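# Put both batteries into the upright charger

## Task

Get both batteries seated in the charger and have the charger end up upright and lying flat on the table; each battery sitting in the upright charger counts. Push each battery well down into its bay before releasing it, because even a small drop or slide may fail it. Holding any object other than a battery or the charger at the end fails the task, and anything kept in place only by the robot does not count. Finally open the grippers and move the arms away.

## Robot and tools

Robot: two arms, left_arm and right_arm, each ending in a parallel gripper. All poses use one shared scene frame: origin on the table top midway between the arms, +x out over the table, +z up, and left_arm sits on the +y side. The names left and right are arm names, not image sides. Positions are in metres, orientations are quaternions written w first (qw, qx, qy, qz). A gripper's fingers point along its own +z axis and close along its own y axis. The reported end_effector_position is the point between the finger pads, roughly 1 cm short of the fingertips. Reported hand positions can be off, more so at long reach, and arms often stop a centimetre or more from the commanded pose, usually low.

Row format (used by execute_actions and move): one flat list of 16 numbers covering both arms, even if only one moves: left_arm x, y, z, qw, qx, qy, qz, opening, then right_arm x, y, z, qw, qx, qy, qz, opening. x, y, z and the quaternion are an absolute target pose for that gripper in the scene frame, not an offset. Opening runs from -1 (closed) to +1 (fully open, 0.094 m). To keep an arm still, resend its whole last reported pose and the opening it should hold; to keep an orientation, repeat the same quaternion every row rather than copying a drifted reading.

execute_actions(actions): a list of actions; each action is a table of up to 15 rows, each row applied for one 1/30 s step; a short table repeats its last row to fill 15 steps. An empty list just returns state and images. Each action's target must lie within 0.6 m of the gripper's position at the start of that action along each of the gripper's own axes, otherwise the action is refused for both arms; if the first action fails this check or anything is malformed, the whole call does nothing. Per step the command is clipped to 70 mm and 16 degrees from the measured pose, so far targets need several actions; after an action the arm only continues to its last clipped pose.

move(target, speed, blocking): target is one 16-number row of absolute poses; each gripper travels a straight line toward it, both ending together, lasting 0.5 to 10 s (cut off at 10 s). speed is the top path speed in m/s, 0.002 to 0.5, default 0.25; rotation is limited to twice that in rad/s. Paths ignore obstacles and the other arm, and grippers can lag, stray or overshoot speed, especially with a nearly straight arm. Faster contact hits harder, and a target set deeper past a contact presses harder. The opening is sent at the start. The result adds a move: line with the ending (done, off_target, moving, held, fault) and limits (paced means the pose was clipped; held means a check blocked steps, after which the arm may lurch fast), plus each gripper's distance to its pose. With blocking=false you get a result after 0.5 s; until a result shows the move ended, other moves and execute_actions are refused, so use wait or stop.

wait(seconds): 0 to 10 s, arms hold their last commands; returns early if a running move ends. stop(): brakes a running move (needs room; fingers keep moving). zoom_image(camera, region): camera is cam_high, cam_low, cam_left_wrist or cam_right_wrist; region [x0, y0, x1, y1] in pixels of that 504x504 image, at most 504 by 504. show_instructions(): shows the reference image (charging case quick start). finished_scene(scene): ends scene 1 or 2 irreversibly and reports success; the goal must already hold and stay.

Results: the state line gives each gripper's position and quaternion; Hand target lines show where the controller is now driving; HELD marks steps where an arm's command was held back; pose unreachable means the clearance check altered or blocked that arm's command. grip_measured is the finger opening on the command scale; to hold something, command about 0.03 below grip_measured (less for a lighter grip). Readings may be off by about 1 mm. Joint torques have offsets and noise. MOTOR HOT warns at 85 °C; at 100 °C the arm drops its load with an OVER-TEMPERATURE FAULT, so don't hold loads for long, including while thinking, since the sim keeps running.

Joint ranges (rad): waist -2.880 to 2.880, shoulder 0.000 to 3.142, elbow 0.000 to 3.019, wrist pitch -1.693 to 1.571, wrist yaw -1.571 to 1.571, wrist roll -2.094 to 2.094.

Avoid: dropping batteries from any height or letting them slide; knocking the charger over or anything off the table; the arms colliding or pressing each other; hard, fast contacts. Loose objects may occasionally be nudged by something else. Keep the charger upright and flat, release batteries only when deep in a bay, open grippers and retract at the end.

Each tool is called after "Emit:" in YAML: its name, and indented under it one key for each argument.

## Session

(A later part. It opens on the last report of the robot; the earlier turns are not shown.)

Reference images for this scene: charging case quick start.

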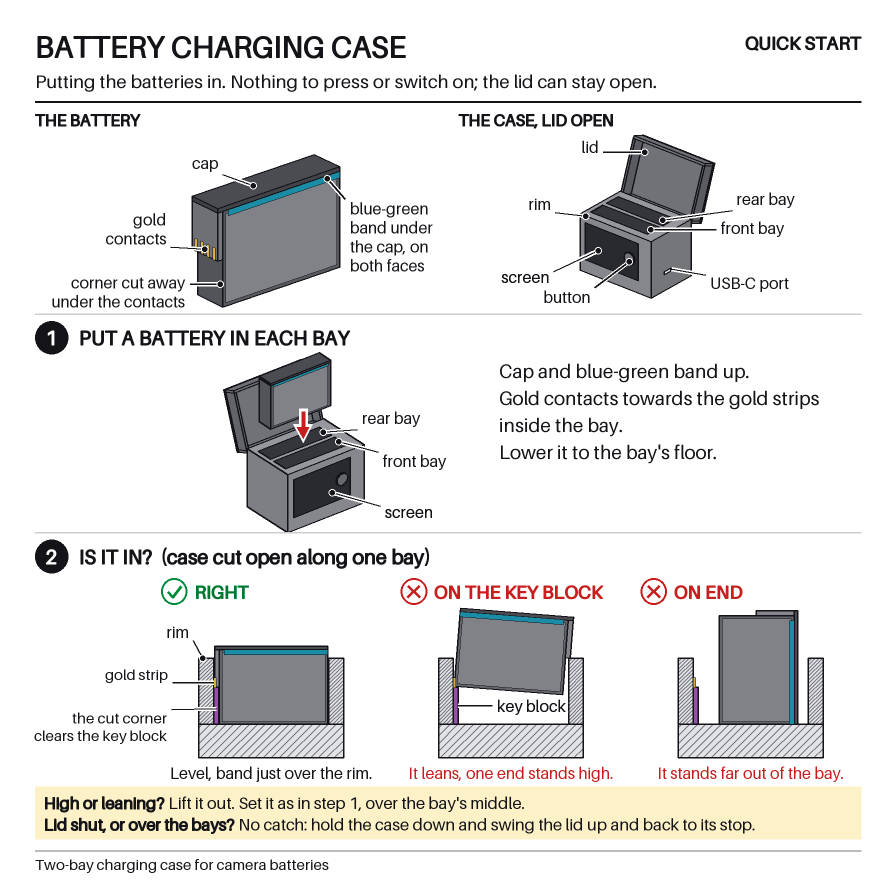

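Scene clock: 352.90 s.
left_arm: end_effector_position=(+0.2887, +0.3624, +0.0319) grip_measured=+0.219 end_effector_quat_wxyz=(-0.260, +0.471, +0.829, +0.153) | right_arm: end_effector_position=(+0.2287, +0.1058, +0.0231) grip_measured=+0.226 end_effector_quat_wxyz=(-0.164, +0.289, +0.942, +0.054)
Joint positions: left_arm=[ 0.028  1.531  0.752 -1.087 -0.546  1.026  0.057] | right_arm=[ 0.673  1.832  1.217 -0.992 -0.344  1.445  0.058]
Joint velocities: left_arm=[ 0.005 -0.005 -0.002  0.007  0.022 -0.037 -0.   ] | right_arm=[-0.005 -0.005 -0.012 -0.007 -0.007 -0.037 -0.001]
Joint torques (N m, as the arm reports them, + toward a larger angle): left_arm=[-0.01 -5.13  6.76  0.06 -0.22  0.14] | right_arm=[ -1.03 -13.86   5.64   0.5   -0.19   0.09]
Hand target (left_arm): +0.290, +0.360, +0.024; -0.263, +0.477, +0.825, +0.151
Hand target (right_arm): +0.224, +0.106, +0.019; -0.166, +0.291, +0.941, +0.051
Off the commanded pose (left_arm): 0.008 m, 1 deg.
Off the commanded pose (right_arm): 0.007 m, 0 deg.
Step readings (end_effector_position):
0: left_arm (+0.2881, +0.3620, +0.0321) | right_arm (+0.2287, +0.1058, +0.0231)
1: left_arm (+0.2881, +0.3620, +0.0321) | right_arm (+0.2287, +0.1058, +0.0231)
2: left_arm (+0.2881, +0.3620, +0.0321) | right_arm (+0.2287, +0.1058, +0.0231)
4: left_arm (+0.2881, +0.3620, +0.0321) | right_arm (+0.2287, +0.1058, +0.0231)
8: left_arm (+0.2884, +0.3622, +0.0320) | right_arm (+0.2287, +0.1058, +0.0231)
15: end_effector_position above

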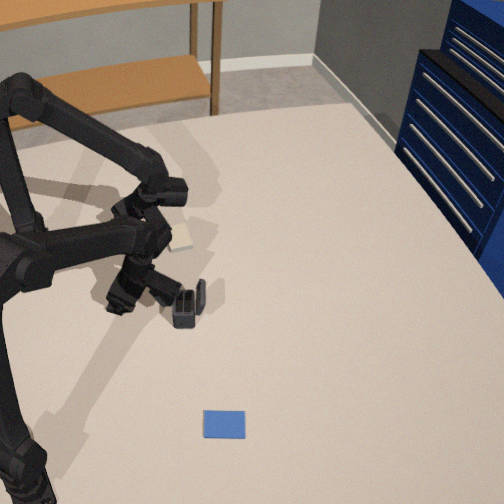

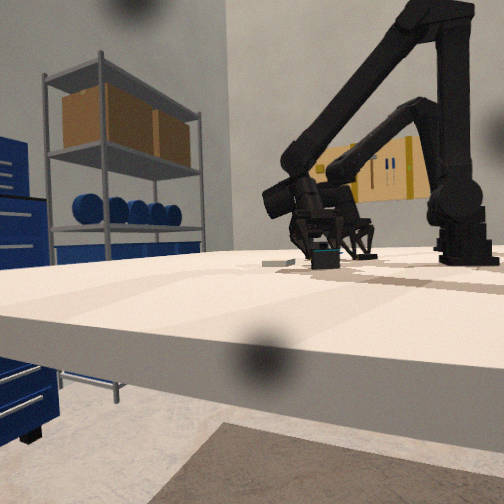

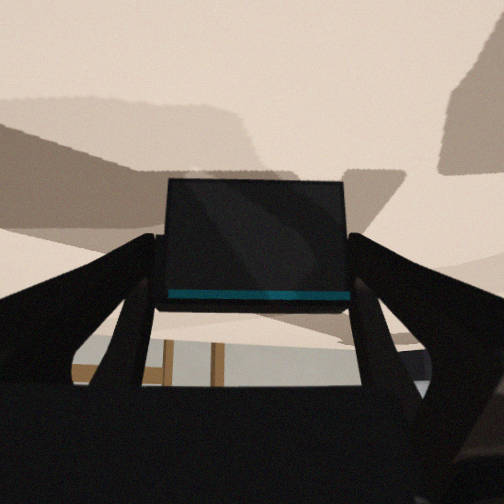

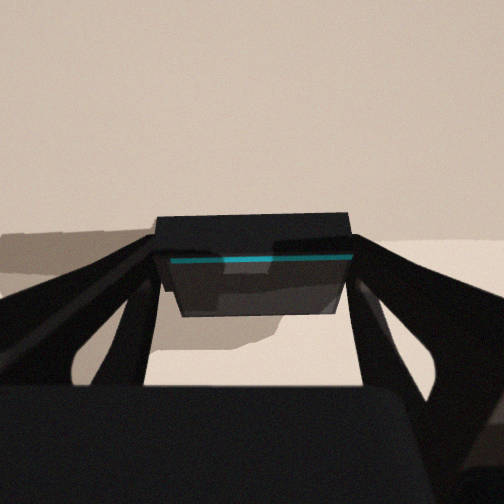

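Emit:
execute_actions:
  actions:
    - [[0.290,0.360,0.0255,-0.2626,0.4765,0.8252,0.1516,0.18, 0.2239,0.1056,0.020,-0.1659,0.2912,0.9408,0.0513,0.185],[0.290,0.360,0.027,-0.2626,0.4765,0.8252,0.1516,0.18, 0.2239,0.1056,0.022,-0.1659,0.2912,0.9408,0.0513,0.185],[0.290,0.360,0.0285,-0.2626,0.4765,0.8252,0.1516,0.185, 0.2239,0.1056,0.024,-0.1659,0.2912,0.9408,0.0513,0.185],[0.290,0.360,0.030,-0.2626,0.4765,0.8252,0.1516,0.195, 0.2239,0.1056,0.0265,-0.1659,0.2912,0.9408,0.0513,0.185],[0.290,0.360,0.030,-0.2626,0.4765,0.8252,0.1516,0.205, 0.2239,0.1056,0.029,-0.1659,0.2912,0.9408,0.0513,0.185],[0.290,0.360,0.030,-0.2626,0.4765,0.8252,0.1516,0.215, 0.2239,0.1056,0.032,-0.1659,0.2912,0.9408,0.0513,0.185],[0.290,0.360,0.030,-0.2626,0.4765,0.8252,0.1516,0.225, 0.2239,0.1056,0.035,-0.1659,0.2912,0.9408,0.0513,0.185],[0.290,0.360,0.030,-0.2626,0.4765,0.8252,0.1516,0.24, 0.2239,0.1056,0.038,-0.1659,0.2912,0.9408,0.0513,0.185],[0.290,0.360,0.030,-0.2626,0.4765,0.8252,0.1516,0.26, 0.2239,0.1056,0.041,-0.1659,0.2912,0.9408,0.0513,0.185],[0.290,0.360,0.030,-0.2626,0.4765,0.8252,0.1516,0.29, 0.2239,0.1056,0.044,-0.1659,0.2912,0.9408,0.0513,0.185],[0.290,0.360,0.030,-0.2626,0.4765,0.8252,0.1516,0.33, 0.2239,0.1056,0.047,-0.1659,0.2912,0.9408,0.0513,0.185],[0.290,0.360,0.030,-0.2626,0.4765,0.8252,0.1516,0.38, 0.2239,0.1056,0.050,-0.1659,0.2912,0.9408,0.0513,0.185],[0.290,0.360,0.030,-0.2626,0.4765,0.8252,0.1516,0.43, 0.2239,0.1056,0.053,-0.1659,0.2912,0.9408,0.0513,0.185],[0.290,0.360,0.030,-0.2626,0.4765,0.8252,0.1516,0.48, 0.2239,0.1056,0.056,-0.1659,0.2912,0.9408,0.0513,0.185],[0.290,0.360,0.030,-0.2626,0.4765,0.8252,0.1516,0.55, 0.2239,0.1056,0.059,-0.1659,0.2912,0.9408,0.0513,0.185]]

Scene clock: 378.93 s.
left_arm: end_effector_position=(+0.2888, +0.3624, +0.0319) grip_measured=+0.513 end_effector_quat_wxyz=(-0.260, +0.471, +0.829, +0.153) | right_arm: end_effector_position=(+0.2210, +0.0969, +0.0373) grip_measured=+0.226 end_effector_quat_wxyz=(-0.170, +0.292, +0.940, +0.039)
Joint positions: left_arm=[ 0.028  1.531  0.752 -1.087 -0.546  1.026  0.071] | right_arm=[ 0.673  1.803  1.217 -1.055 -0.344  1.445  0.058]
Joint velocities: left_arm=[-0.015 -0.015  0.002 -0.002 -0.037 -0.022  0.069] | right_arm=[-0.005 -0.161 -0.012 -0.193 -0.037 -0.051  0.   ]
Joint torques (N m, as the arm reports them, + toward a larger angle): left_arm=[ 0.1  -5.84  7.17 -0.53 -0.2   0.14] | right_arm=[ -1.03 -14.76   8.22  -0.31  -0.2    0.09]
Hand target (left_arm): +0.290, +0.360, +0.030; -0.262, +0.476, +0.825, +0.152
Hand target (right_arm): +0.224, +0.105, +0.058; -0.166, +0.291, +0.941, +0.051
Off the commanded pose (left_arm): 0.003 m, 1 deg.
Off the commanded pose (right_arm): 0.024 m, 2 deg.
Step readings (end_effector_position):
0: left_arm (+0.2888, +0.3624, +0.0319) | right_arm (+0.2287, +0.1058, +0.0231)
1: left_arm (+0.2888, +0.3624, +0.0319) | right_arm (+0.2287, +0.1058, +0.0231)
2: left_arm (+0.2888, +0.3624, +0.0319) | right_arm (+0.2287, +0.1058, +0.0231)
4: left_arm (+0.2888, +0.3624, +0.0319) | right_arm (+0.2287, +0.1058, +0.0231)
8: left_arm (+0.2888, +0.3624, +0.0319) | right_arm (+0.2267, +0.1034, +0.0240)
15: end_effector_position above

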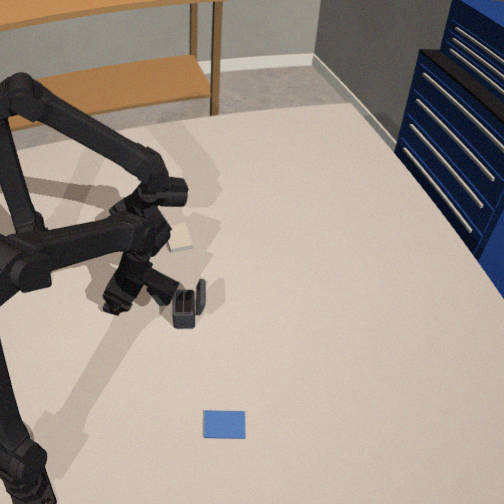

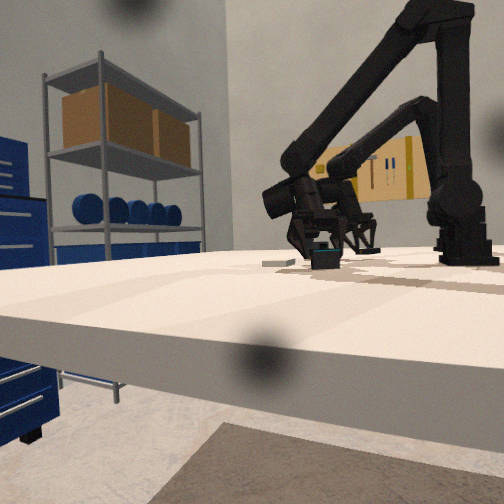

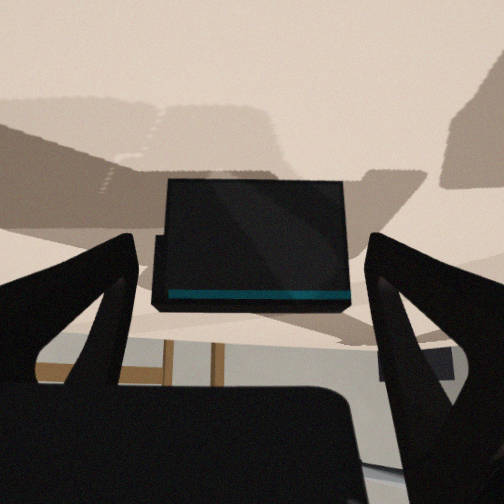

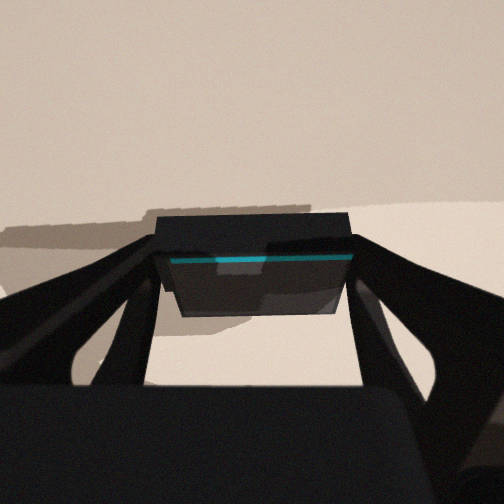

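Emit:
execute_actions:
  actions: []

Scene clock: 389.33 s.
left_arm: end_effector_position=(+0.2888, +0.3624, +0.0319) grip_measured=+0.547 end_effector_quat_wxyz=(-0.260, +0.471, +0.829, +0.153) | right_arm: end_effector_position=(+0.2201, +0.0959, +0.0481) grip_measured=+0.226 end_effector_quat_wxyz=(-0.168, +0.291, +0.941, +0.043)
Joint positions: left_arm=[ 0.028  1.531  0.752 -1.087 -0.546  1.026  0.073] | right_arm=[ 0.673  1.779  1.217 -1.069 -0.344  1.445  0.058]
Joint velocities: left_arm=[ 0.005 -0.034 -0.007 -0.002  0.022 -0.007 -0.001] | right_arm=[ 0.005 -0.024  0.002 -0.017  0.022  0.007 -0.001]
Joint torques (N m, as the arm reports them, + toward a larger angle): left_arm=[ 0.04 -6.03  7.27 -0.53 -0.2   0.14] | right_arm=[ -0.99 -13.85   8.33  -0.39  -0.21   0.09]
Hand target (left_arm): +0.290, +0.360, +0.030; -0.262, +0.476, +0.825, +0.152
Hand target (right_arm): +0.224, +0.105, +0.058; -0.166, +0.291, +0.941, +0.051
Off the commanded pose (left_arm): 0.003 m, 1 deg.
Off the commanded pose (right_arm): 0.015 m, 1 deg.

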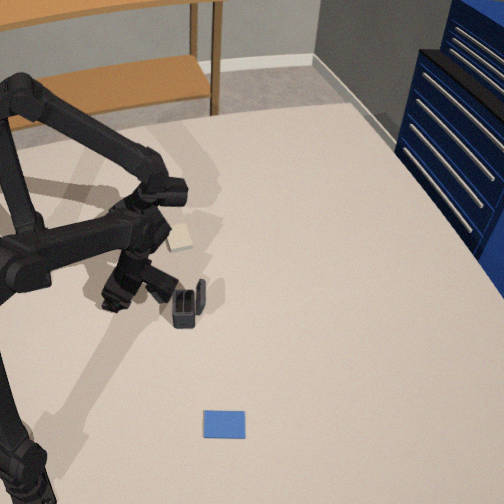

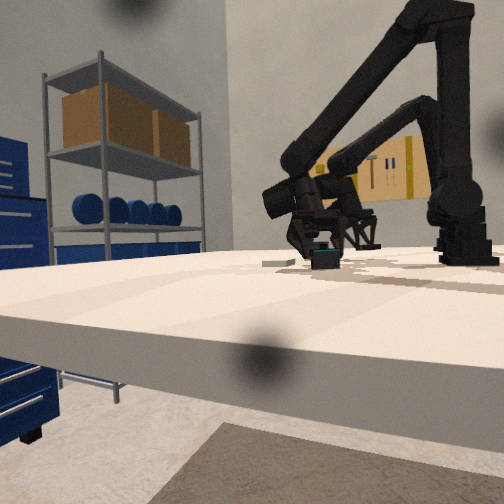

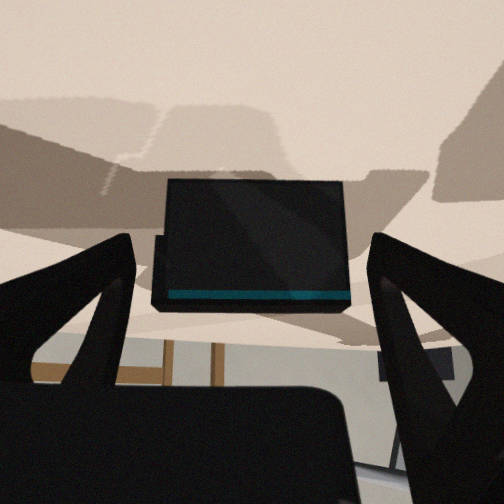

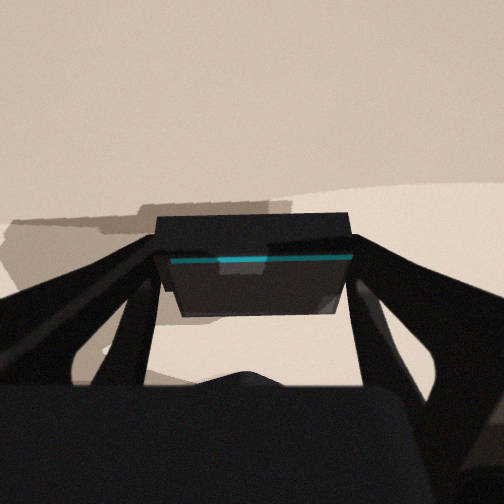

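Emit:
execute_actions:
  actions:
    - [[0.2900,0.3600,0.0304,-0.2626,0.4765,0.8252,0.1516,0.7,0.224,0.105,0.0592,-0.1648,0.2902,0.9413,0.0517,0.185],[0.2902,0.3601,0.0314,-0.2626,0.4765,0.8252,0.1516,0.8,0.224,0.105,0.0597,-0.1617,0.2874,0.9426,0.0530,0.185],[0.2903,0.3602,0.0330,-0.2626,0.4765,0.8252,0.1516,0.9,0.224,0.105,0.0605,-0.1563,0.2827,0.9448,0.0552,0.185],[0.2906,0.3603,0.0352,-0.2626,0.4765,0.8252,0.1516,0.9,0.224,0.105,0.0617,-0.1488,0.2760,0.9478,0.0582,0.185],[0.2909,0.3604,0.0378,-0.2626,0.4765,0.8252,0.1516,0.9,0.224,0.105,0.0630,-0.1392,0.2674,0.9514,0.0620,0.185],[0.2913,0.3606,0.0409,-0.2626,0.4765,0.8252,0.1516,0.9,0.224,0.105,0.0646,-0.1273,0.2568,0.9557,0.0667,0.185],[0.2916,0.3608,0.0444,-0.2626,0.4765,0.8252,0.1516,0.9,0.224,0.105,0.0664,-0.1133,0.2442,0.9604,0.0722,0.185],[0.2921,0.3610,0.0482,-0.2626,0.4765,0.8252,0.1516,0.9,0.224,0.105,0.0683,-0.0971,0.2295,0.9653,0.0785,0.185],[0.2925,0.3613,0.0521,-0.2626,0.4765,0.8252,0.1516,0.9,0.224,0.105,0.0704,-0.0797,0.2137,0.9700,0.0852,0.185],[0.2930,0.3615,0.0563,-0.2626,0.4765,0.8252,0.1516,0.9,0.224,0.105,0.0725,-0.0623,0.1978,0.9740,0.0918,0.185],[0.2935,0.3618,0.0606,-0.2626,0.4749,0.8261,0.1516,0.9,0.224,0.105,0.0748,-0.0448,0.1818,0.9774,0.0984,0.185],[0.2940,0.3620,0.0650,-0.2625,0.4699,0.8290,0.1515,0.9,0.224,0.105,0.0770,-0.0273,0.1656,0.9803,0.1049,0.185],[0.2945,0.3622,0.0694,-0.2623,0.4617,0.8336,0.1514,0.9,0.224,0.105,0.0792,-0.0098,0.1493,0.9825,0.1114,0.185],[0.2950,0.3625,0.0737,-0.2621,0.4501,0.8399,0.1512,0.9,0.224,0.105,0.0815,0.0077,0.1330,0.9841,0.1177,0.185],[0.2955,0.3627,0.0779,-0.2617,0.4351,0.8479,0.1509,0.9,0.224,0.105,0.0836,0.0252,0.1165,0.9850,0.1240,0.185]]
    - [[0.2959,0.3630,0.0818,-0.2611,0.4166,0.8572,0.1505,0.9,0.224,0.105,0.0857,0.0428,0.1000,0.9855,0.1303,0.185],[0.2964,0.3632,0.0856,-0.2602,0.3944,0.8678,0.1499,0.9,0.224,0.105,0.0876,0.0602,0.0834,0.9853,0.1365,0.185],[0.2968,0.3634,0.0891,-0.2591,0.3687,0.8794,0.1492,0.9,0.224,0.105,0.0894,0.0776,0.0668,0.9845,0.1425,0.185],[0.2971,0.3636,0.0922,-0.2576,0.3407,0.8910,0.1482,0.9,0.224,0.105,0.0910,0.0950,0.0501,0.9831,0.1485,0.185],[0.2974,0.3637,0.0948,-0.2559,0.3126,0.9018,0.1471,0.9,0.224,0.105,0.0923,0.1124,0.0334,0.9810,0.1544,0.185],[0.2977,0.3638,0.0970,-0.2539,0.2841,0.9117,0.1459,0.9,0.224,0.105,0.0935,0.1296,0.0167,0.9784,0.1602,0.185],[0.2978,0.3639,0.0986,-0.2517,0.2554,0.9208,0.1445,0.9,0.224,0.105,0.0943,0.1468,0.0000,0.9752,0.1659,0.185],[0.2980,0.3640,0.0996,-0.2493,0.2265,0.9291,0.1431,0.9,0.224,0.105,0.0948,0.1639,-0.0168,0.9713,0.1715,0.185],[0.2980,0.3640,0.1000,-0.2467,0.1973,0.9365,0.1414,0.9,0.224,0.105,0.0950,0.1809,-0.0334,0.9668,0.1770,0.185],[0.2980,0.3640,0.1000,-0.2438,0.1680,0.9431,0.1397,0.9,0.224,0.105,0.0950,0.1977,-0.0501,0.9618,0.1823,0.185],[0.2980,0.3640,0.1000,-0.2407,0.1385,0.9488,0.1378,0.9,0.224,0.105,0.0950,0.2145,-0.0668,0.9562,0.1876,0.185],[0.2980,0.3640,0.1000,-0.2374,0.1089,0.9537,0.1358,0.9,0.224,0.105,0.0950,0.2311,-0.0834,0.9500,0.1928,0.185],[0.2980,0.3640,0.1000,-0.2339,0.0792,0.9577,0.1337,0.9,0.224,0.105,0.0950,0.2476,-0.1000,0.9432,0.1978,0.185],[0.2980,0.3640,0.1000,-0.2302,0.0493,0.9608,0.1314,0.9,0.224,0.105,0.0950,0.2639,-0.1165,0.9357,0.2027,0.185],[0.2980,0.3640,0.1000,-0.2263,0.0196,0.9630,0.1291,0.9,0.224,0.105,0.0950,0.2801,-0.1330,0.9278,0.2075,0.185]]
    - [[0.2980,0.3640,0.1000,-0.2221,-0.0104,0.9644,0.1266,0.9,0.224,0.105,0.0950,0.2961,-0.1493,0.9193,0.2121,0.185],[0.2980,0.3640,0.1000,-0.2177,-0.0401,0.9648,0.1240,0.9,0.224,0.105,0.0950,0.3119,-0.1656,0.9102,0.2167,0.185],[0.2980,0.3640,0.1000,-0.2132,-0.0700,0.9644,0.1213,0.9,0.224,0.105,0.0950,0.3275,-0.1818,0.9005,0.2211,0.185],[0.2980,0.3640,0.1000,-0.2085,-0.0998,0.9631,0.1185,0.9,0.224,0.105,0.0950,0.3429,-0.1978,0.8903,0.2253,0.185],[0.2980,0.3640,0.1000,-0.2035,-0.1294,0.9610,0.1155,0.9,0.224,0.105,0.0950,0.3581,-0.2138,0.8795,0.2294,0.185],[0.2980,0.3640,0.1000,-0.1984,-0.1589,0.9579,0.1125,0.9,0.224,0.105,0.0950,0.3731,-0.2296,0.8681,0.2334,0.185],[0.2980,0.3640,0.1000,-0.1931,-0.1883,0.9540,0.1094,0.9,0.224,0.105,0.0950,0.3879,-0.2452,0.8563,0.2372,0.185],[0.2980,0.3640,0.1000,-0.1876,-0.2175,0.9491,0.1061,0.9,0.224,0.105,0.0950,0.4024,-0.2607,0.8439,0.2409,0.185],[0.2980,0.3640,0.1000,-0.1819,-0.2465,0.9435,0.1028,0.9,0.224,0.105,0.0950,0.4166,-0.2761,0.8310,0.2444,0.185],[0.2980,0.3640,0.1000,-0.1761,-0.2753,0.9370,0.0993,0.9,0.224,0.105,0.0950,0.4307,-0.2913,0.8176,0.2478,0.185],[0.2980,0.3640,0.1000,-0.1702,-0.3039,0.9296,0.0958,0.9,0.224,0.105,0.0950,0.4444,-0.3062,0.8036,0.2510,0.185],[0.2980,0.3640,0.1000,-0.1640,-0.3322,0.9214,0.0922,0.9,0.224,0.105,0.0950,0.4578,-0.3211,0.7891,0.2541,0.185],[0.2980,0.3640,0.1000,-0.1577,-0.3601,0.9123,0.0885,0.9,0.224,0.105,0.0950,0.4702,-0.3347,0.7752,0.2568,0.185],[0.2980,0.3640,0.1000,-0.1513,-0.3878,0.9024,0.0848,0.9,0.224,0.105,0.0950,0.4807,-0.3465,0.7627,0.2591,0.185],[0.2980,0.3640,0.1000,-0.1448,-0.4151,0.8918,0.0809,0.9,0.224,0.105,0.0950,0.4894,-0.3563,0.7520,0.2609,0.185]]
    - [[0.2980,0.3640,0.1000,-0.1381,-0.4419,0.8802,0.0770,0.9,0.224,0.105,0.0950,0.4965,-0.3642,0.7430,0.2624,0.185],[0.2980,0.3640,0.1000,-0.1313,-0.4684,0.8679,0.0730,0.9,0.224,0.105,0.0950,0.5019,-0.3703,0.7358,0.2634,0.185],[0.2980,0.3640,0.1000,-0.1243,-0.4945,0.8547,0.0689,0.9,0.224,0.105,0.0950,0.5057,-0.3747,0.7307,0.2642,0.185],[0.2980,0.3640,0.1000,-0.1173,-0.5201,0.8408,0.0648,0.9,0.224,0.105,0.0950,0.5080,-0.3773,0.7276,0.2647,0.185],[0.2980,0.3640,0.1000,-0.1101,-0.5453,0.8261,0.0606,0.9,0.224,0.105,0.0950,0.5088,-0.3782,0.7266,0.2648,0.185],[0.2980,0.3640,0.1000,-0.1028,-0.5699,0.8107,0.0564,0.9,0.224,0.105,0.0950,0.5088,-0.3782,0.7266,0.2648,0.185],[0.2979,0.3640,0.0998,-0.0955,-0.5941,0.7945,0.0521,0.9,0.224,0.105,0.0948,0.5088,-0.3782,0.7266,0.2648,0.185],[0.2978,0.3641,0.0994,-0.0880,-0.6176,0.7777,0.0478,0.9,0.224,0.105,0.0943,0.5088,-0.3782,0.7266,0.2648,0.185],[0.2976,0.3641,0.0986,-0.0805,-0.6406,0.7600,0.0434,0.9,0.224,0.105,0.0934,0.5088,-0.3782,0.7266,0.2648,0.185],[0.2973,0.3642,0.0976,-0.0729,-0.6631,0.7417,0.0390,0.9,0.224,0.105,0.0923,0.5088,-0.3782,0.7266,0.2648,0.185],[0.2969,0.3643,0.0964,-0.0652,-0.6849,0.7228,0.0345,0.9,0.224,0.105,0.0909,0.5088,-0.3782,0.7266,0.2648,0.185],[0.2964,0.3645,0.0950,-0.0575,-0.7062,0.7031,0.0300,0.9,0.224,0.105,0.0892,0.5088,-0.3782,0.7266,0.2648,0.185],[0.2959,0.3646,0.0934,-0.0497,-0.7267,0.6828,0.0255,0.9,0.224,0.105,0.0874,0.5088,-0.3782,0.7266,0.2648,0.185],[0.2954,0.3648,0.0917,-0.0419,-0.7466,0.6620,0.0210,0.9,0.224,0.105,0.0854,0.5088,-0.3782,0.7266,0.2648,0.185],[0.2948,0.3649,0.0899,-0.0341,-0.7658,0.6405,0.0164,0.9,0.224,0.105,0.0833,0.5088,-0.3782,0.7266,0.2648,0.185]]
    - [[0.2942,0.3651,0.0880,-0.0262,-0.7843,0.6184,0.0118,0.9,0.224,0.105,0.0811,0.5088,-0.3782,0.7266,0.2648,0.185],[0.2936,0.3653,0.0860,-0.0182,-0.8022,0.5957,0.0072,0.9,0.224,0.105,0.0788,0.5088,-0.3782,0.7266,0.2648,0.185],[0.2930,0.3655,0.0840,-0.0108,-0.8181,0.5740,0.0030,0.9,0.224,0.105,0.0765,0.5088,-0.3782,0.7266,0.2648,0.185],[0.2924,0.3657,0.0820,-0.0044,-0.8316,0.5548,-0.0008,0.9,0.224,0.105,0.0742,0.5088,-0.3782,0.7266,0.2648,0.185],[0.2918,0.3659,0.0800,0.0011,-0.8425,0.5383,-0.0039,0.9,0.224,0.105,0.0719,0.5088,-0.3782,0.7266,0.2648,0.185],[0.2912,0.3661,0.0781,0.0056,-0.8511,0.5246,-0.0065,0.9,0.224,0.105,0.0697,0.5088,-0.3782,0.7266,0.2648,0.185],[0.2906,0.3662,0.0763,0.0090,-0.8577,0.5139,-0.0085,0.9,0.224,0.105,0.0676,0.5088,-0.3782,0.7266,0.2648,0.185],[0.2901,0.3664,0.0746,0.0115,-0.8623,0.5062,-0.0099,0.9,0.224,0.105,0.0656,0.5088,-0.3782,0.7266,0.2648,0.185],[0.2896,0.3665,0.0730,0.0130,-0.8650,0.5015,-0.0108,0.9,0.224,0.105,0.0638,0.5088,-0.3782,0.7266,0.2648,0.185],[0.2891,0.3667,0.0716,0.0135,-0.8659,0.4999,-0.0111,0.9,0.224,0.105,0.0621,0.5088,-0.3782,0.7266,0.2648,0.185],[0.2887,0.3668,0.0704,0.0135,-0.8659,0.4999,-0.0111,0.9,0.224,0.105,0.0607,0.5088,-0.3782,0.7266,0.2648,0.185],[0.2884,0.3669,0.0694,0.0135,-0.8659,0.4999,-0.0111,0.9,0.224,0.105,0.0596,0.5088,-0.3782,0.7266,0.2648,0.185],[0.2882,0.3669,0.0686,0.0135,-0.8659,0.4999,-0.0111,0.9,0.224,0.105,0.0587,0.5088,-0.3782,0.7266,0.2648,0.185],[0.2881,0.3670,0.0682,0.0135,-0.8659,0.4999,-0.0111,0.9,0.224,0.105,0.0582,0.5088,-0.3782,0.7266,0.2648,0.185],[0.2880,0.3670,0.0680,0.0135,-0.8659,0.4999,-0.0111,0.9,0.224,0.105,0.0580,0.5088,-0.3782,0.7266,0.2648,0.185]]

Scene clock: 511.83 s.
left_arm: end_effector_position=(+0.2817, +0.3646, +0.0621) grip_measured=+0.898 end_effector_quat_wxyz=(+0.050, +0.766, -0.641, +0.014) | right_arm: end_effector_position=(+0.2230, +0.1075, +0.0591) grip_measured=+0.226 end_effector_quat_wxyz=(+0.503, -0.377, +0.731, +0.266)
Joint positions: left_arm=[ 0.39   1.306  0.733 -1.077  0.067 -1.308  0.089] | right_arm=[0.814 1.655 0.457 0.837 0.032 0.022 0.058]
Joint velocities: left_arm=[-0.015 -0.308 -0.266  0.432 -0.271 -1.37  -0.   ] | right_arm=[-0.015  0.083 -0.012  0.09  -0.066 -0.051 -0.001]
Joint torques (N m, as the arm reports them, + toward a larger angle): left_arm=[-0.53 -7.27  9.06 -0.09 -0.08  0.03] | right_arm=[-1.85 -9.22  3.8   2.95  0.01 -0.17]
Hand target (left_arm): +0.288, +0.367, +0.069; +0.018, +0.825, -0.564, +0.023
Hand target (right_arm): +0.224, +0.105, +0.059; +0.509, -0.378, +0.727, +0.265
Off the commanded pose (left_arm): 0.009 m, 21 deg; orientation clipped at the last step of the last action.
Off the commanded pose (right_arm): 0.003 m, 1 deg.
Step readings (end_effector_position; steps 1 to 15: 1st action; 16 to 30: 2nd action; 31 to 45: 3rd action; 46 to 60: 4th action; 61 to 75: 5th action):
0: left_arm (+0.2888, +0.3624, +0.0319) | right_arm (+0.2201, +0.0959, +0.0481)
1: left_arm (+0.2888, +0.3624, +0.0319) | right_arm (+0.2201, +0.0959, +0.0481)
2: left_arm (+0.2888, +0.3624, +0.0319) | right_arm (+0.2201, +0.0959, +0.0481)
4: left_arm (+0.2886, +0.3624, +0.0319) | right_arm (+0.2213, +0.0948, +0.0476)
8: left_arm (+0.2840, +0.3621, +0.0334) | right_arm (+0.2286, +0.0958, +0.0501)
15: left_arm (+0.2731, +0.3602, +0.0497) | right_arm (+0.2289, +0.1003, +0.0749)
16: left_arm (+0.2736, +0.3595, +0.0540) | right_arm (+0.2284, +0.1009, +0.0793)
17: left_arm (+0.2750, +0.3587, +0.0586) | right_arm (+0.2278, +0.1018, +0.0836)
19: left_arm (+0.2789, +0.3574, +0.0675) | right_arm (+0.2273, +0.1033, +0.0908)
23: left_arm (+0.2857, +0.3577, +0.0821) | right_arm (+0.2274, +0.1033, +0.0979)
30: left_arm (+0.2859, +0.3580, +0.0917) | right_arm (+0.2255, +0.1000, +0.0926)
31: left_arm (+0.2854, +0.3577, +0.0919) | right_arm (+0.2254, +0.0995, +0.0917)
32: left_arm (+0.2851, +0.3575, +0.0922) | right_arm (+0.2251, +0.0992, +0.0906)
34: left_arm (+0.2848, +0.3571, +0.0925) | right_arm (+0.2243, +0.0997, +0.0898)
38: left_arm (+0.2852, +0.3567, +0.0922) | right_arm (+0.2232, +0.1007, +0.0900)
45: left_arm (+0.2833, +0.3555, +0.0896) | right_arm (+0.2157, +0.1064, +0.1009)
46: left_arm (+0.2830, +0.3552, +0.0893) | right_arm (+0.2164, +0.1067, +0.1020)
47: left_arm (+0.2827, +0.3550, +0.0890) | right_arm (+0.2173, +0.1071, +0.1024)
49: left_arm (+0.2823, +0.3548, +0.0885) | right_arm (+0.2195, +0.1075, +0.1009)
53: left_arm (+0.2831, +0.3548, +0.0874) | right_arm (+0.2225, +0.1059, +0.0936)
60: left_arm (+0.2940, +0.3603, +0.0865) | right_arm (+0.2234, +0.1081, +0.0937)
61: left_arm (+0.2943, +0.3609, +0.0856) | right_arm (+0.2237, +0.1086, +0.0931)
62: left_arm (+0.2938, +0.3613, +0.0843) | right_arm (+0.2240, +0.1091, +0.0917)
64: left_arm (+0.2912, +0.3613, +0.0806) | right_arm (+0.2244, +0.1097, +0.0872)
68: left_arm (+0.2860, +0.3619, +0.0721) | right_arm (+0.2236, +0.1085, +0.0740)
75: end_effector_position above

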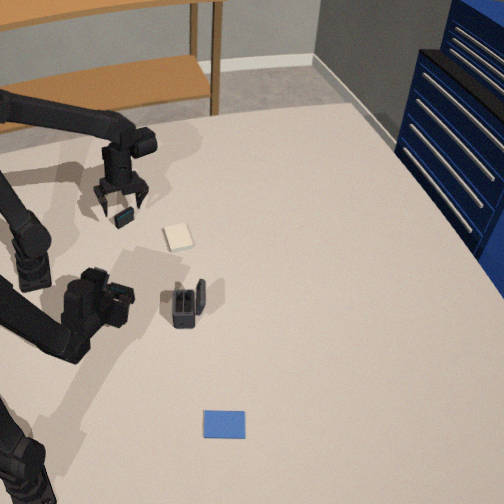

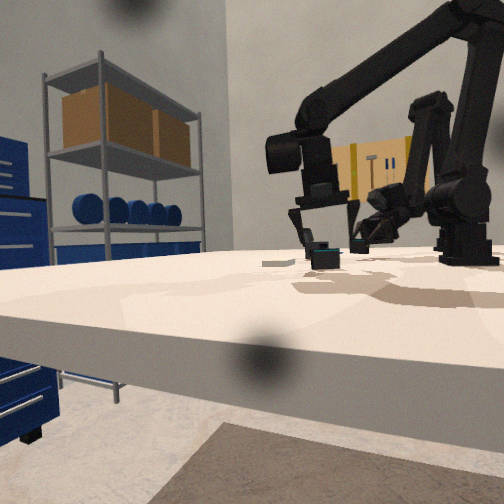

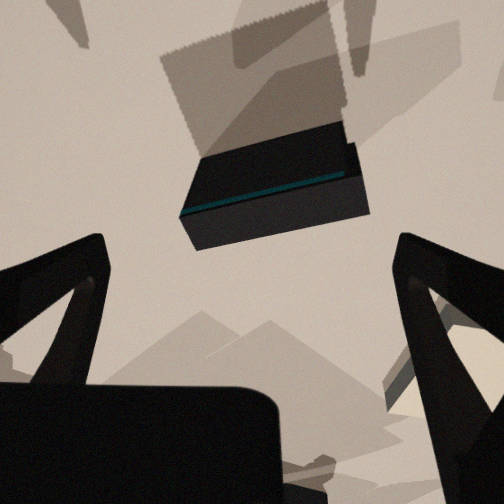

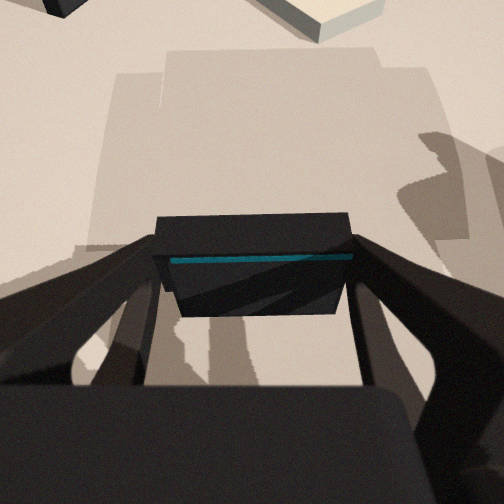

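Emit:
execute_actions:
  actions:
    - [[0.288,0.367,0.068,-0.016,-0.828,0.560,-0.022,0.9,0.224,0.105,0.0578,0.5088,-0.3782,0.7266,0.2648,0.185],[0.288,0.367,0.068,-0.012,-0.833,0.552,-0.021,0.9,0.224,0.105,0.0573,0.5088,-0.3782,0.7266,0.2648,0.185],[0.288,0.367,0.068,-0.007,-0.840,0.542,-0.019,0.9,0.224,0.105,0.0564,0.5088,-0.3782,0.7266,0.2648,0.185],[0.288,0.367,0.068,-0.002,-0.847,0.531,-0.017,0.9,0.224,0.105,0.0554,0.5088,-0.3782,0.7266,0.2648,0.185],[0.288,0.367,0.068,0.003,-0.853,0.521,-0.015,0.9,0.224,0.105,0.0541,0.5088,-0.3782,0.7266,0.2648,0.185],[0.288,0.367,0.068,0.008,-0.859,0.512,-0.013,0.9,0.224,0.105,0.0527,0.5088,-0.3782,0.7266,0.2648,0.185],[0.288,0.367,0.068,0.011,-0.863,0.505,-0.012,0.9,0.224,0.105,0.0512,0.5088,-0.3782,0.7266,0.2648,0.185],[0.288,0.367,0.068,0.0135,-0.8659,0.4999,-0.0111,0.9,0.224,0.105,0.0498,0.5088,-0.3782,0.7266,0.2648,0.185],[0.288,0.367,0.068,0.0135,-0.8659,0.4999,-0.0111,0.9,0.224,0.105,0.0483,0.5088,-0.3782,0.7266,0.2648,0.185],[0.288,0.367,0.068,0.0135,-0.8659,0.4999,-0.0111,0.9,0.224,0.105,0.0469,0.5088,-0.3782,0.7266,0.2648,0.185],[0.288,0.367,0.068,0.0135,-0.8659,0.4999,-0.0111,0.9,0.224,0.105,0.0456,0.5088,-0.3782,0.7266,0.2648,0.185],[0.288,0.367,0.068,0.0135,-0.8659,0.4999,-0.0111,0.9,0.224,0.105,0.0446,0.5088,-0.3782,0.7266,0.2648,0.185],[0.288,0.367,0.068,0.0135,-0.8659,0.4999,-0.0111,0.9,0.224,0.105,0.0437,0.5088,-0.3782,0.7266,0.2648,0.185],[0.288,0.367,0.068,0.0135,-0.8659,0.4999,-0.0111,0.9,0.224,0.105,0.0432,0.5088,-0.3782,0.7266,0.2648,0.185],[0.288,0.367,0.068,0.0135,-0.8659,0.4999,-0.0111,0.9,0.224,0.105,0.0430,0.5088,-0.3782,0.7266,0.2648,0.185]]

Emit:
execute_actions:
  actions: []

Scene clock: 524.10 s.
left_arm: end_effector_position=(+0.2818, +0.3662, +0.0618) grip_measured=+0.898 end_effector_quat_wxyz=(+0.002, +0.859, -0.511, +0.002) | right_arm: end_effector_position=(+0.2236, +0.1084, +0.0460) grip_measured=+0.226 end_effector_quat_wxyz=(+0.505, -0.377, +0.730, +0.267)
Joint positions: left_arm=[ 0.358  1.254  0.691 -1.01   0.006 -1.662  0.089] | right_arm=[0.814 1.716 0.457 0.903 0.032 0.021 0.058]
Joint velocities: left_arm=[ 0.005 -0.024  0.002  0.007 -0.037 -0.154  0.001] | right_arm=[-0.015  0.103 -0.002  0.056  0.007  0.022 -0.   ]
Joint torques (N m, as the arm reports them, + toward a larger angle): left_arm=[ 0.24 -5.43  9.15  0.23 -0.18 -0.04] | right_arm=[-1.97 -8.72  3.38  3.09  0.   -0.15]
Hand target (left_arm): +0.288, +0.367, +0.068; -0.013, +0.865, -0.501, +0.011
Hand target (right_arm): +0.224, +0.105, +0.044; +0.509, -0.378, +0.727, +0.265
Off the commanded pose (left_arm): 0.009 m, 3 deg.
Off the commanded pose (right_arm): 0.005 m, 1 deg.
Step readings (end_effector_position):
0: left_arm (+0.2821, +0.3660, +0.0631) | right_arm (+0.2232, +0.1079, +0.0594)
1: left_arm (+0.2822, +0.3663, +0.0631) | right_arm (+0.2233, +0.1079, +0.0596)
2: left_arm (+0.2823, +0.3670, +0.0629) | right_arm (+0.2233, +0.1080, +0.0599)
4: left_arm (+0.2822, +0.3685, +0.0619) | right_arm (+0.2235, +0.1084, +0.0607)
8: left_arm (+0.2808, +0.3680, +0.0607) | right_arm (+0.2239, +0.1089, +0.0590)
15: end_effector_position above

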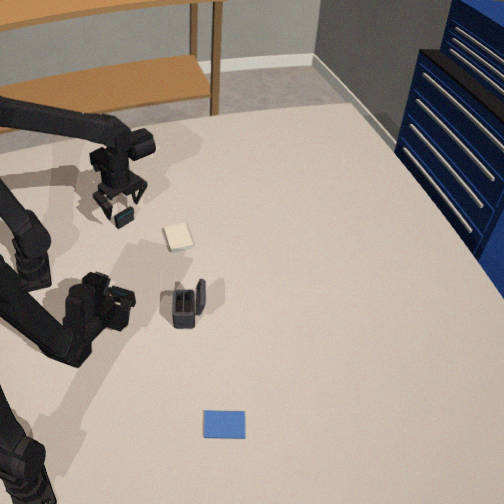

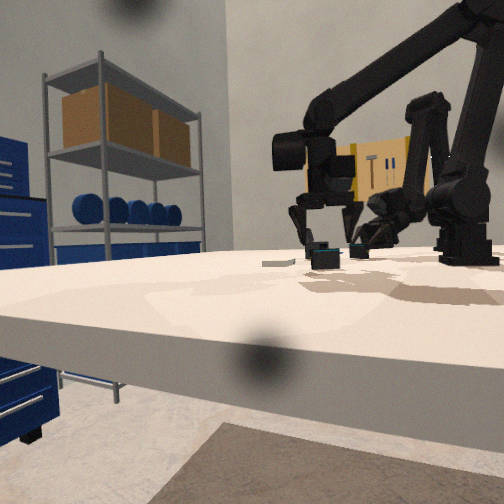

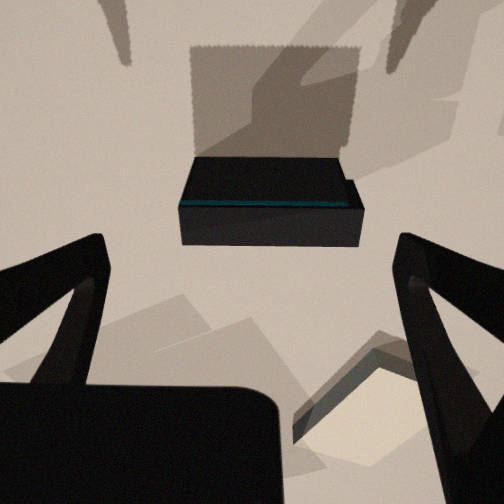

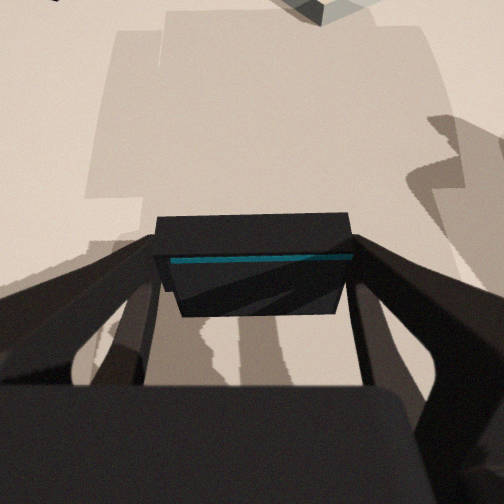

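Scene clock: 524.10 s.
left_arm: end_effector_position=(+0.2818, +0.3662, +0.0618) grip_measured=+0.898 end_effector_quat_wxyz=(+0.002, +0.859, -0.511, +0.002) | right_arm: end_effector_position=(+0.2236, +0.1084, +0.0460) grip_measured=+0.226 end_effector_quat_wxyz=(+0.505, -0.377, +0.730, +0.267)
Joint positions: left_arm=[ 0.358  1.254  0.691 -1.01   0.006 -1.662  0.089] | right_arm=[0.814 1.716 0.457 0.903 0.032 0.021 0.058]
Joint velocities: left_arm=[ 0.005 -0.024  0.002  0.007 -0.037 -0.154  0.001] | right_arm=[-0.015  0.103 -0.002  0.056  0.007  0.022 -0.   ]
Joint torques (N m, as the arm reports them, + toward a larger angle): left_arm=[ 0.24 -5.43  9.15  0.23 -0.18 -0.04] | right_arm=[-1.97 -8.72  3.38  3.09  0.   -0.15]
Hand target (left_arm): +0.288, +0.367, +0.068; -0.013, +0.865, -0.501, +0.011
Hand target (right_arm): +0.224, +0.105, +0.044; +0.509, -0.378, +0.727, +0.265
Off the commanded pose (left_arm): 0.009 m, 3 deg.
Off the commanded pose (right_arm): 0.005 m, 1 deg.

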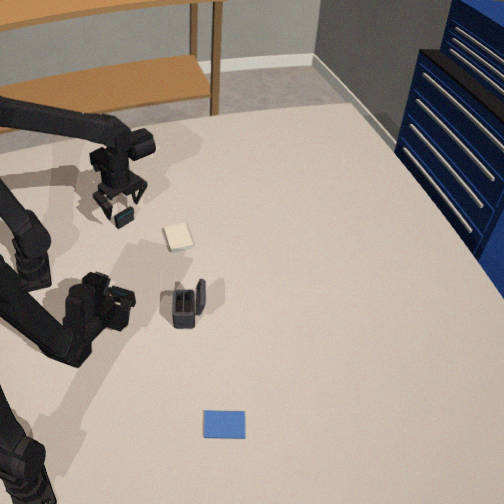

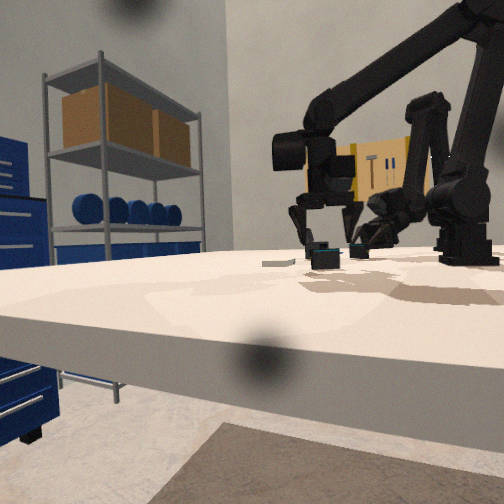

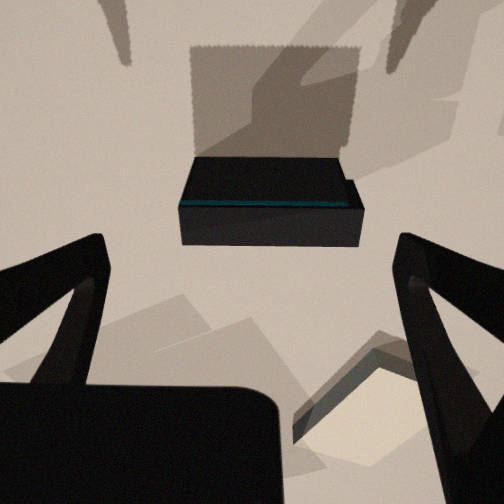

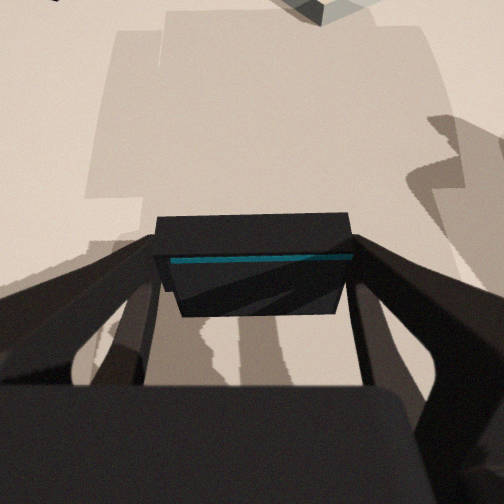

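Emit:
execute_actions:
  actions: []

Scene clock: 525.93 s.
left_arm: end_effector_position=(+0.2818, +0.3663, +0.0618) grip_measured=+0.898 end_effector_quat_wxyz=(+0.002, +0.864, -0.503, +0.002) | right_arm: end_effector_position=(+0.2235, +0.1084, +0.0444) grip_measured=+0.226 end_effector_quat_wxyz=(+0.505, -0.377, +0.730, +0.267)
Joint positions: left_arm=[ 0.358  1.254  0.691 -1.009  0.005 -1.68   0.089] | right_arm=[0.814 1.723 0.457 0.91  0.032 0.021 0.058]
Joint velocities: left_arm=[ 0.005 -0.015 -0.002 -0.017 -0.051  0.066  0.001] | right_arm=[-0.015 -0.024  0.002  0.012 -0.007  0.007 -0.001]
Joint torques (N m, as the arm reports them, + toward a larger angle): left_arm=[ 0.05 -5.94  9.18  0.3  -0.17 -0.04] | right_arm=[-1.9  -9.22  3.33  2.96  0.   -0.15]
Hand target (left_arm): +0.288, +0.367, +0.068; -0.013, +0.865, -0.501, +0.011
Hand target (right_arm): +0.224, +0.105, +0.043; +0.508, -0.378, +0.727, +0.265
Off the commanded pose (left_arm): 0.009 m, 2 deg.
Off the commanded pose (right_arm): 0.004 m, 1 deg.

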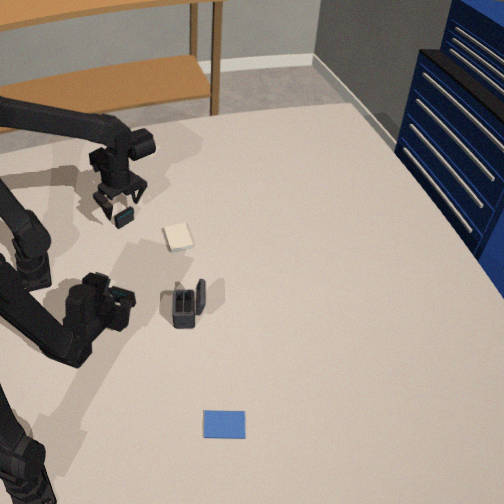

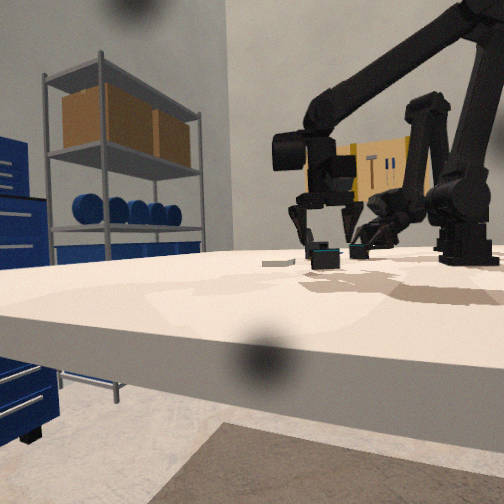

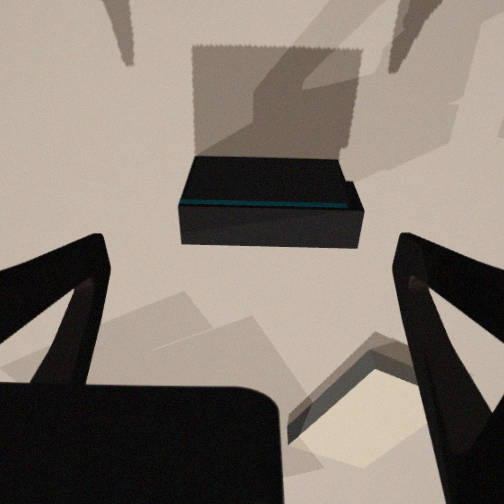

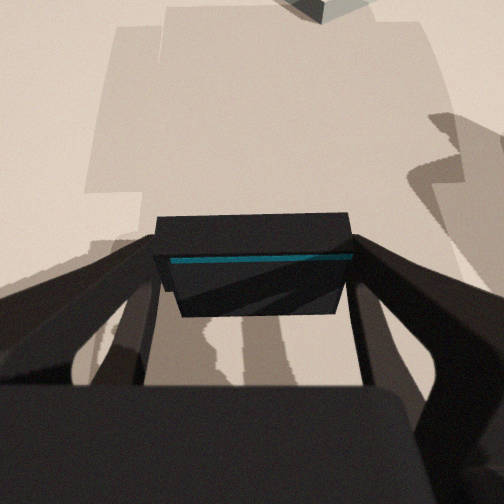

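Emit:
zoom_image:
  camera: "cam_left_wrist"
  region: [80, 140, 430, 300]

Emit:
zoom_image:
  camera: "cam_low"
  region: [280, 200, 410, 280]

Region (80, 140, 430, 300) of cam_left_wrist's 504x504 image, scaled by 1.440, with more detail than that image has; it fills the top 230 rows of this view, and the rest is white.

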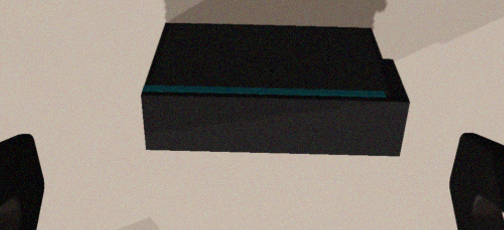

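Region (280, 200, 410, 280) of cam_low's 504x504 image, scaled by 3.877, with more detail than that image has; it fills the top 310 rows of this view, and the rest is white.

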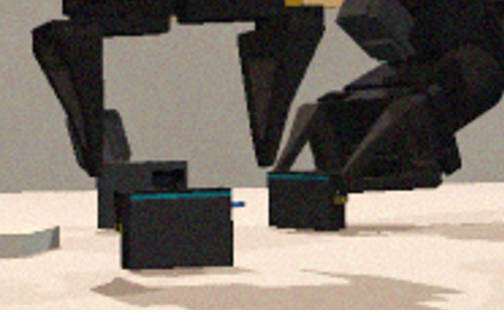

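Emit:
zoom_image:
  camera: "cam_low"
  region: [290, 225, 360, 275]

Region (290, 225, 360, 275) of cam_low's 504x504 image, scaled by 7.200, with more detail than that image has; it fills the top 360 rows of this view, and the rest is white.

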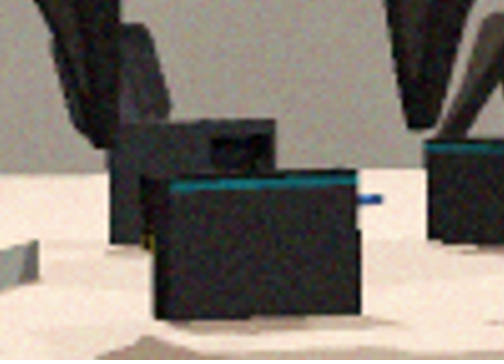

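Emit:
execute_actions:
  actions:
    - [[0.2880,0.3671,0.0678,0.0135,-0.8655,0.5006,-0.0111,0.9,0.224,0.105,0.0429,0.5088,-0.3782,0.7266,0.2648,0.185],[0.2879,0.3674,0.0673,0.0136,-0.8645,0.5023,-0.0110,0.9,0.224,0.105,0.0427,0.5088,-0.3782,0.7266,0.2648,0.185],[0.2877,0.3679,0.0666,0.0137,-0.8630,0.5050,-0.0108,0.9,0.224,0.105,0.0424,0.5088,-0.3782,0.7266,0.2648,0.185],[0.2875,0.3686,0.0656,0.0139,-0.8610,0.5084,-0.0105,0.9,0.224,0.105,0.0420,0.5088,-0.3782,0.7266,0.2648,0.185],[0.2873,0.3694,0.0645,0.0141,-0.8590,0.5119,-0.0102,0.9,0.224,0.105,0.0416,0.5088,-0.3782,0.7266,0.2648,0.185],[0.2870,0.3702,0.0632,0.0143,-0.8572,0.5150,-0.0100,0.9,0.224,0.105,0.0411,0.5088,-0.3782,0.7266,0.2648,0.185],[0.2868,0.3711,0.0619,0.0144,-0.8558,0.5173,-0.0098,0.9,0.224,0.105,0.0405,0.5088,-0.3782,0.7266,0.2648,0.185],[0.2865,0.3720,0.0606,0.0144,-0.8558,0.5173,-0.0098,0.9,0.224,0.105,0.0400,0.5088,-0.3782,0.7266,0.2648,0.185],[0.2863,0.3729,0.0593,0.0144,-0.8558,0.5173,-0.0098,0.85,0.224,0.105,0.0394,0.5088,-0.3782,0.7266,0.2648,0.185],[0.2860,0.3737,0.0580,0.0144,-0.8558,0.5173,-0.0098,0.8,0.224,0.105,0.0389,0.5088,-0.3782,0.7266,0.2648,0.185],[0.2858,0.3745,0.0569,0.0144,-0.8558,0.5173,-0.0098,0.75,0.224,0.105,0.0385,0.5088,-0.3782,0.7266,0.2648,0.185],[0.2856,0.3752,0.0559,0.0144,-0.8558,0.5173,-0.0098,0.7,0.224,0.105,0.0381,0.5088,-0.3782,0.7266,0.2648,0.185],[0.2854,0.3757,0.0552,0.0144,-0.8558,0.5173,-0.0098,0.65,0.224,0.105,0.0378,0.5088,-0.3782,0.7266,0.2648,0.185],[0.2853,0.3760,0.0547,0.0144,-0.8558,0.5173,-0.0098,0.6,0.224,0.105,0.0376,0.5088,-0.3782,0.7266,0.2648,0.185],[0.2853,0.3761,0.0545,0.0144,-0.8558,0.5173,-0.0098,0.6,0.224,0.105,0.0375,0.5088,-0.3782,0.7266,0.2648,0.185]]

Scene clock: 568.63 s.
left_arm: end_effector_position=(+0.2831, +0.3706, +0.0564) grip_measured=+0.609 end_effector_quat_wxyz=(-0.009, +0.858, -0.513, +0.008) | right_arm: end_effector_position=(+0.2240, +0.1091, +0.0434) grip_measured=+0.226 end_effector_quat_wxyz=(+0.509, -0.375, +0.727, +0.269)
Joint positions: left_arm=[ 0.368  1.254  0.673 -0.966  0.002 -1.648  0.076] | right_arm=[0.814 1.737 0.457 0.936 0.032 0.021 0.058]
Joint velocities: left_arm=[ 0.073 -0.024 -0.032  0.056 -0.007  0.051 -0.012] | right_arm=[ 0.005 -0.005 -0.002  0.042 -0.066  0.007  0.   ]
Joint torques (N m, as the arm reports them, + toward a larger angle): left_arm=[ 1.68 -4.08  9.09  0.11 -0.15  0.27] | right_arm=[-1.87 -8.89  3.28  2.69  0.   -0.16]
Hand target (left_arm): +0.285, +0.376, +0.055; -0.015, +0.856, -0.517, +0.009
Hand target (right_arm): +0.224, +0.105, +0.038; +0.509, -0.378, +0.727, +0.265
Off the commanded pose (left_arm): 0.006 m, 1 deg.
Off the commanded pose (right_arm): 0.007 m, 1 deg.
Step readings (end_effector_position):
0: left_arm (+0.2818, +0.3663, +0.0618) | right_arm (+0.2235, +0.1084, +0.0444)
1: left_arm (+0.2818, +0.3663, +0.0618) | right_arm (+0.2236, +0.1084, +0.0445)
2: left_arm (+0.2819, +0.3664, +0.0618) | right_arm (+0.2236, +0.1084, +0.0446)
4: left_arm (+0.2825, +0.3668, +0.0618) | right_arm (+0.2237, +0.1086, +0.0452)
8: left_arm (+0.2837, +0.3678, +0.0603) | right_arm (+0.2239, +0.1090, +0.0458)
15: end_effector_position above

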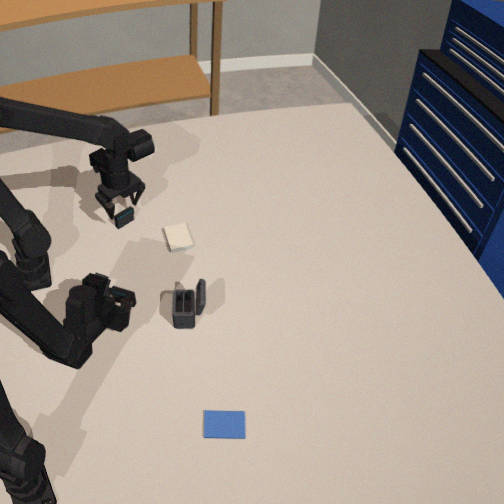

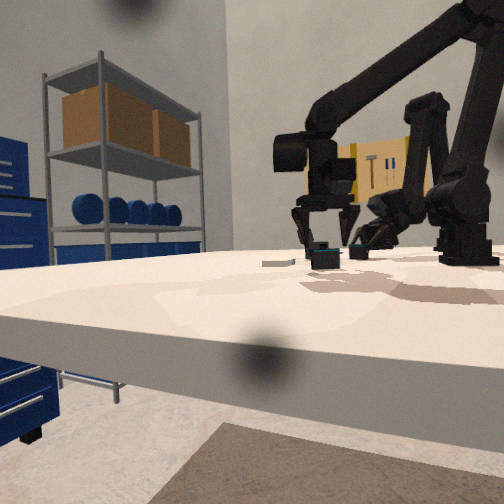

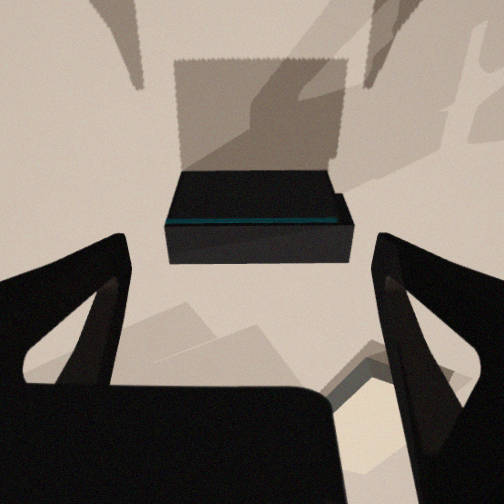

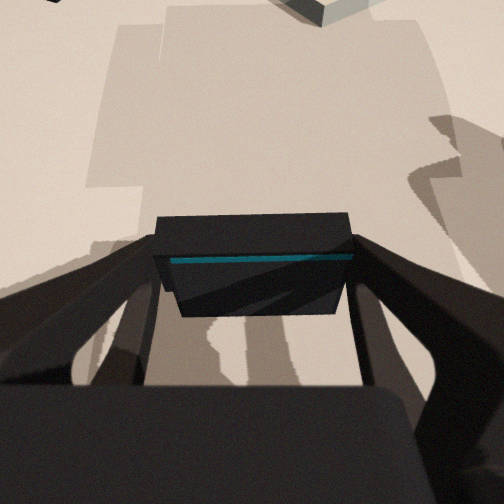

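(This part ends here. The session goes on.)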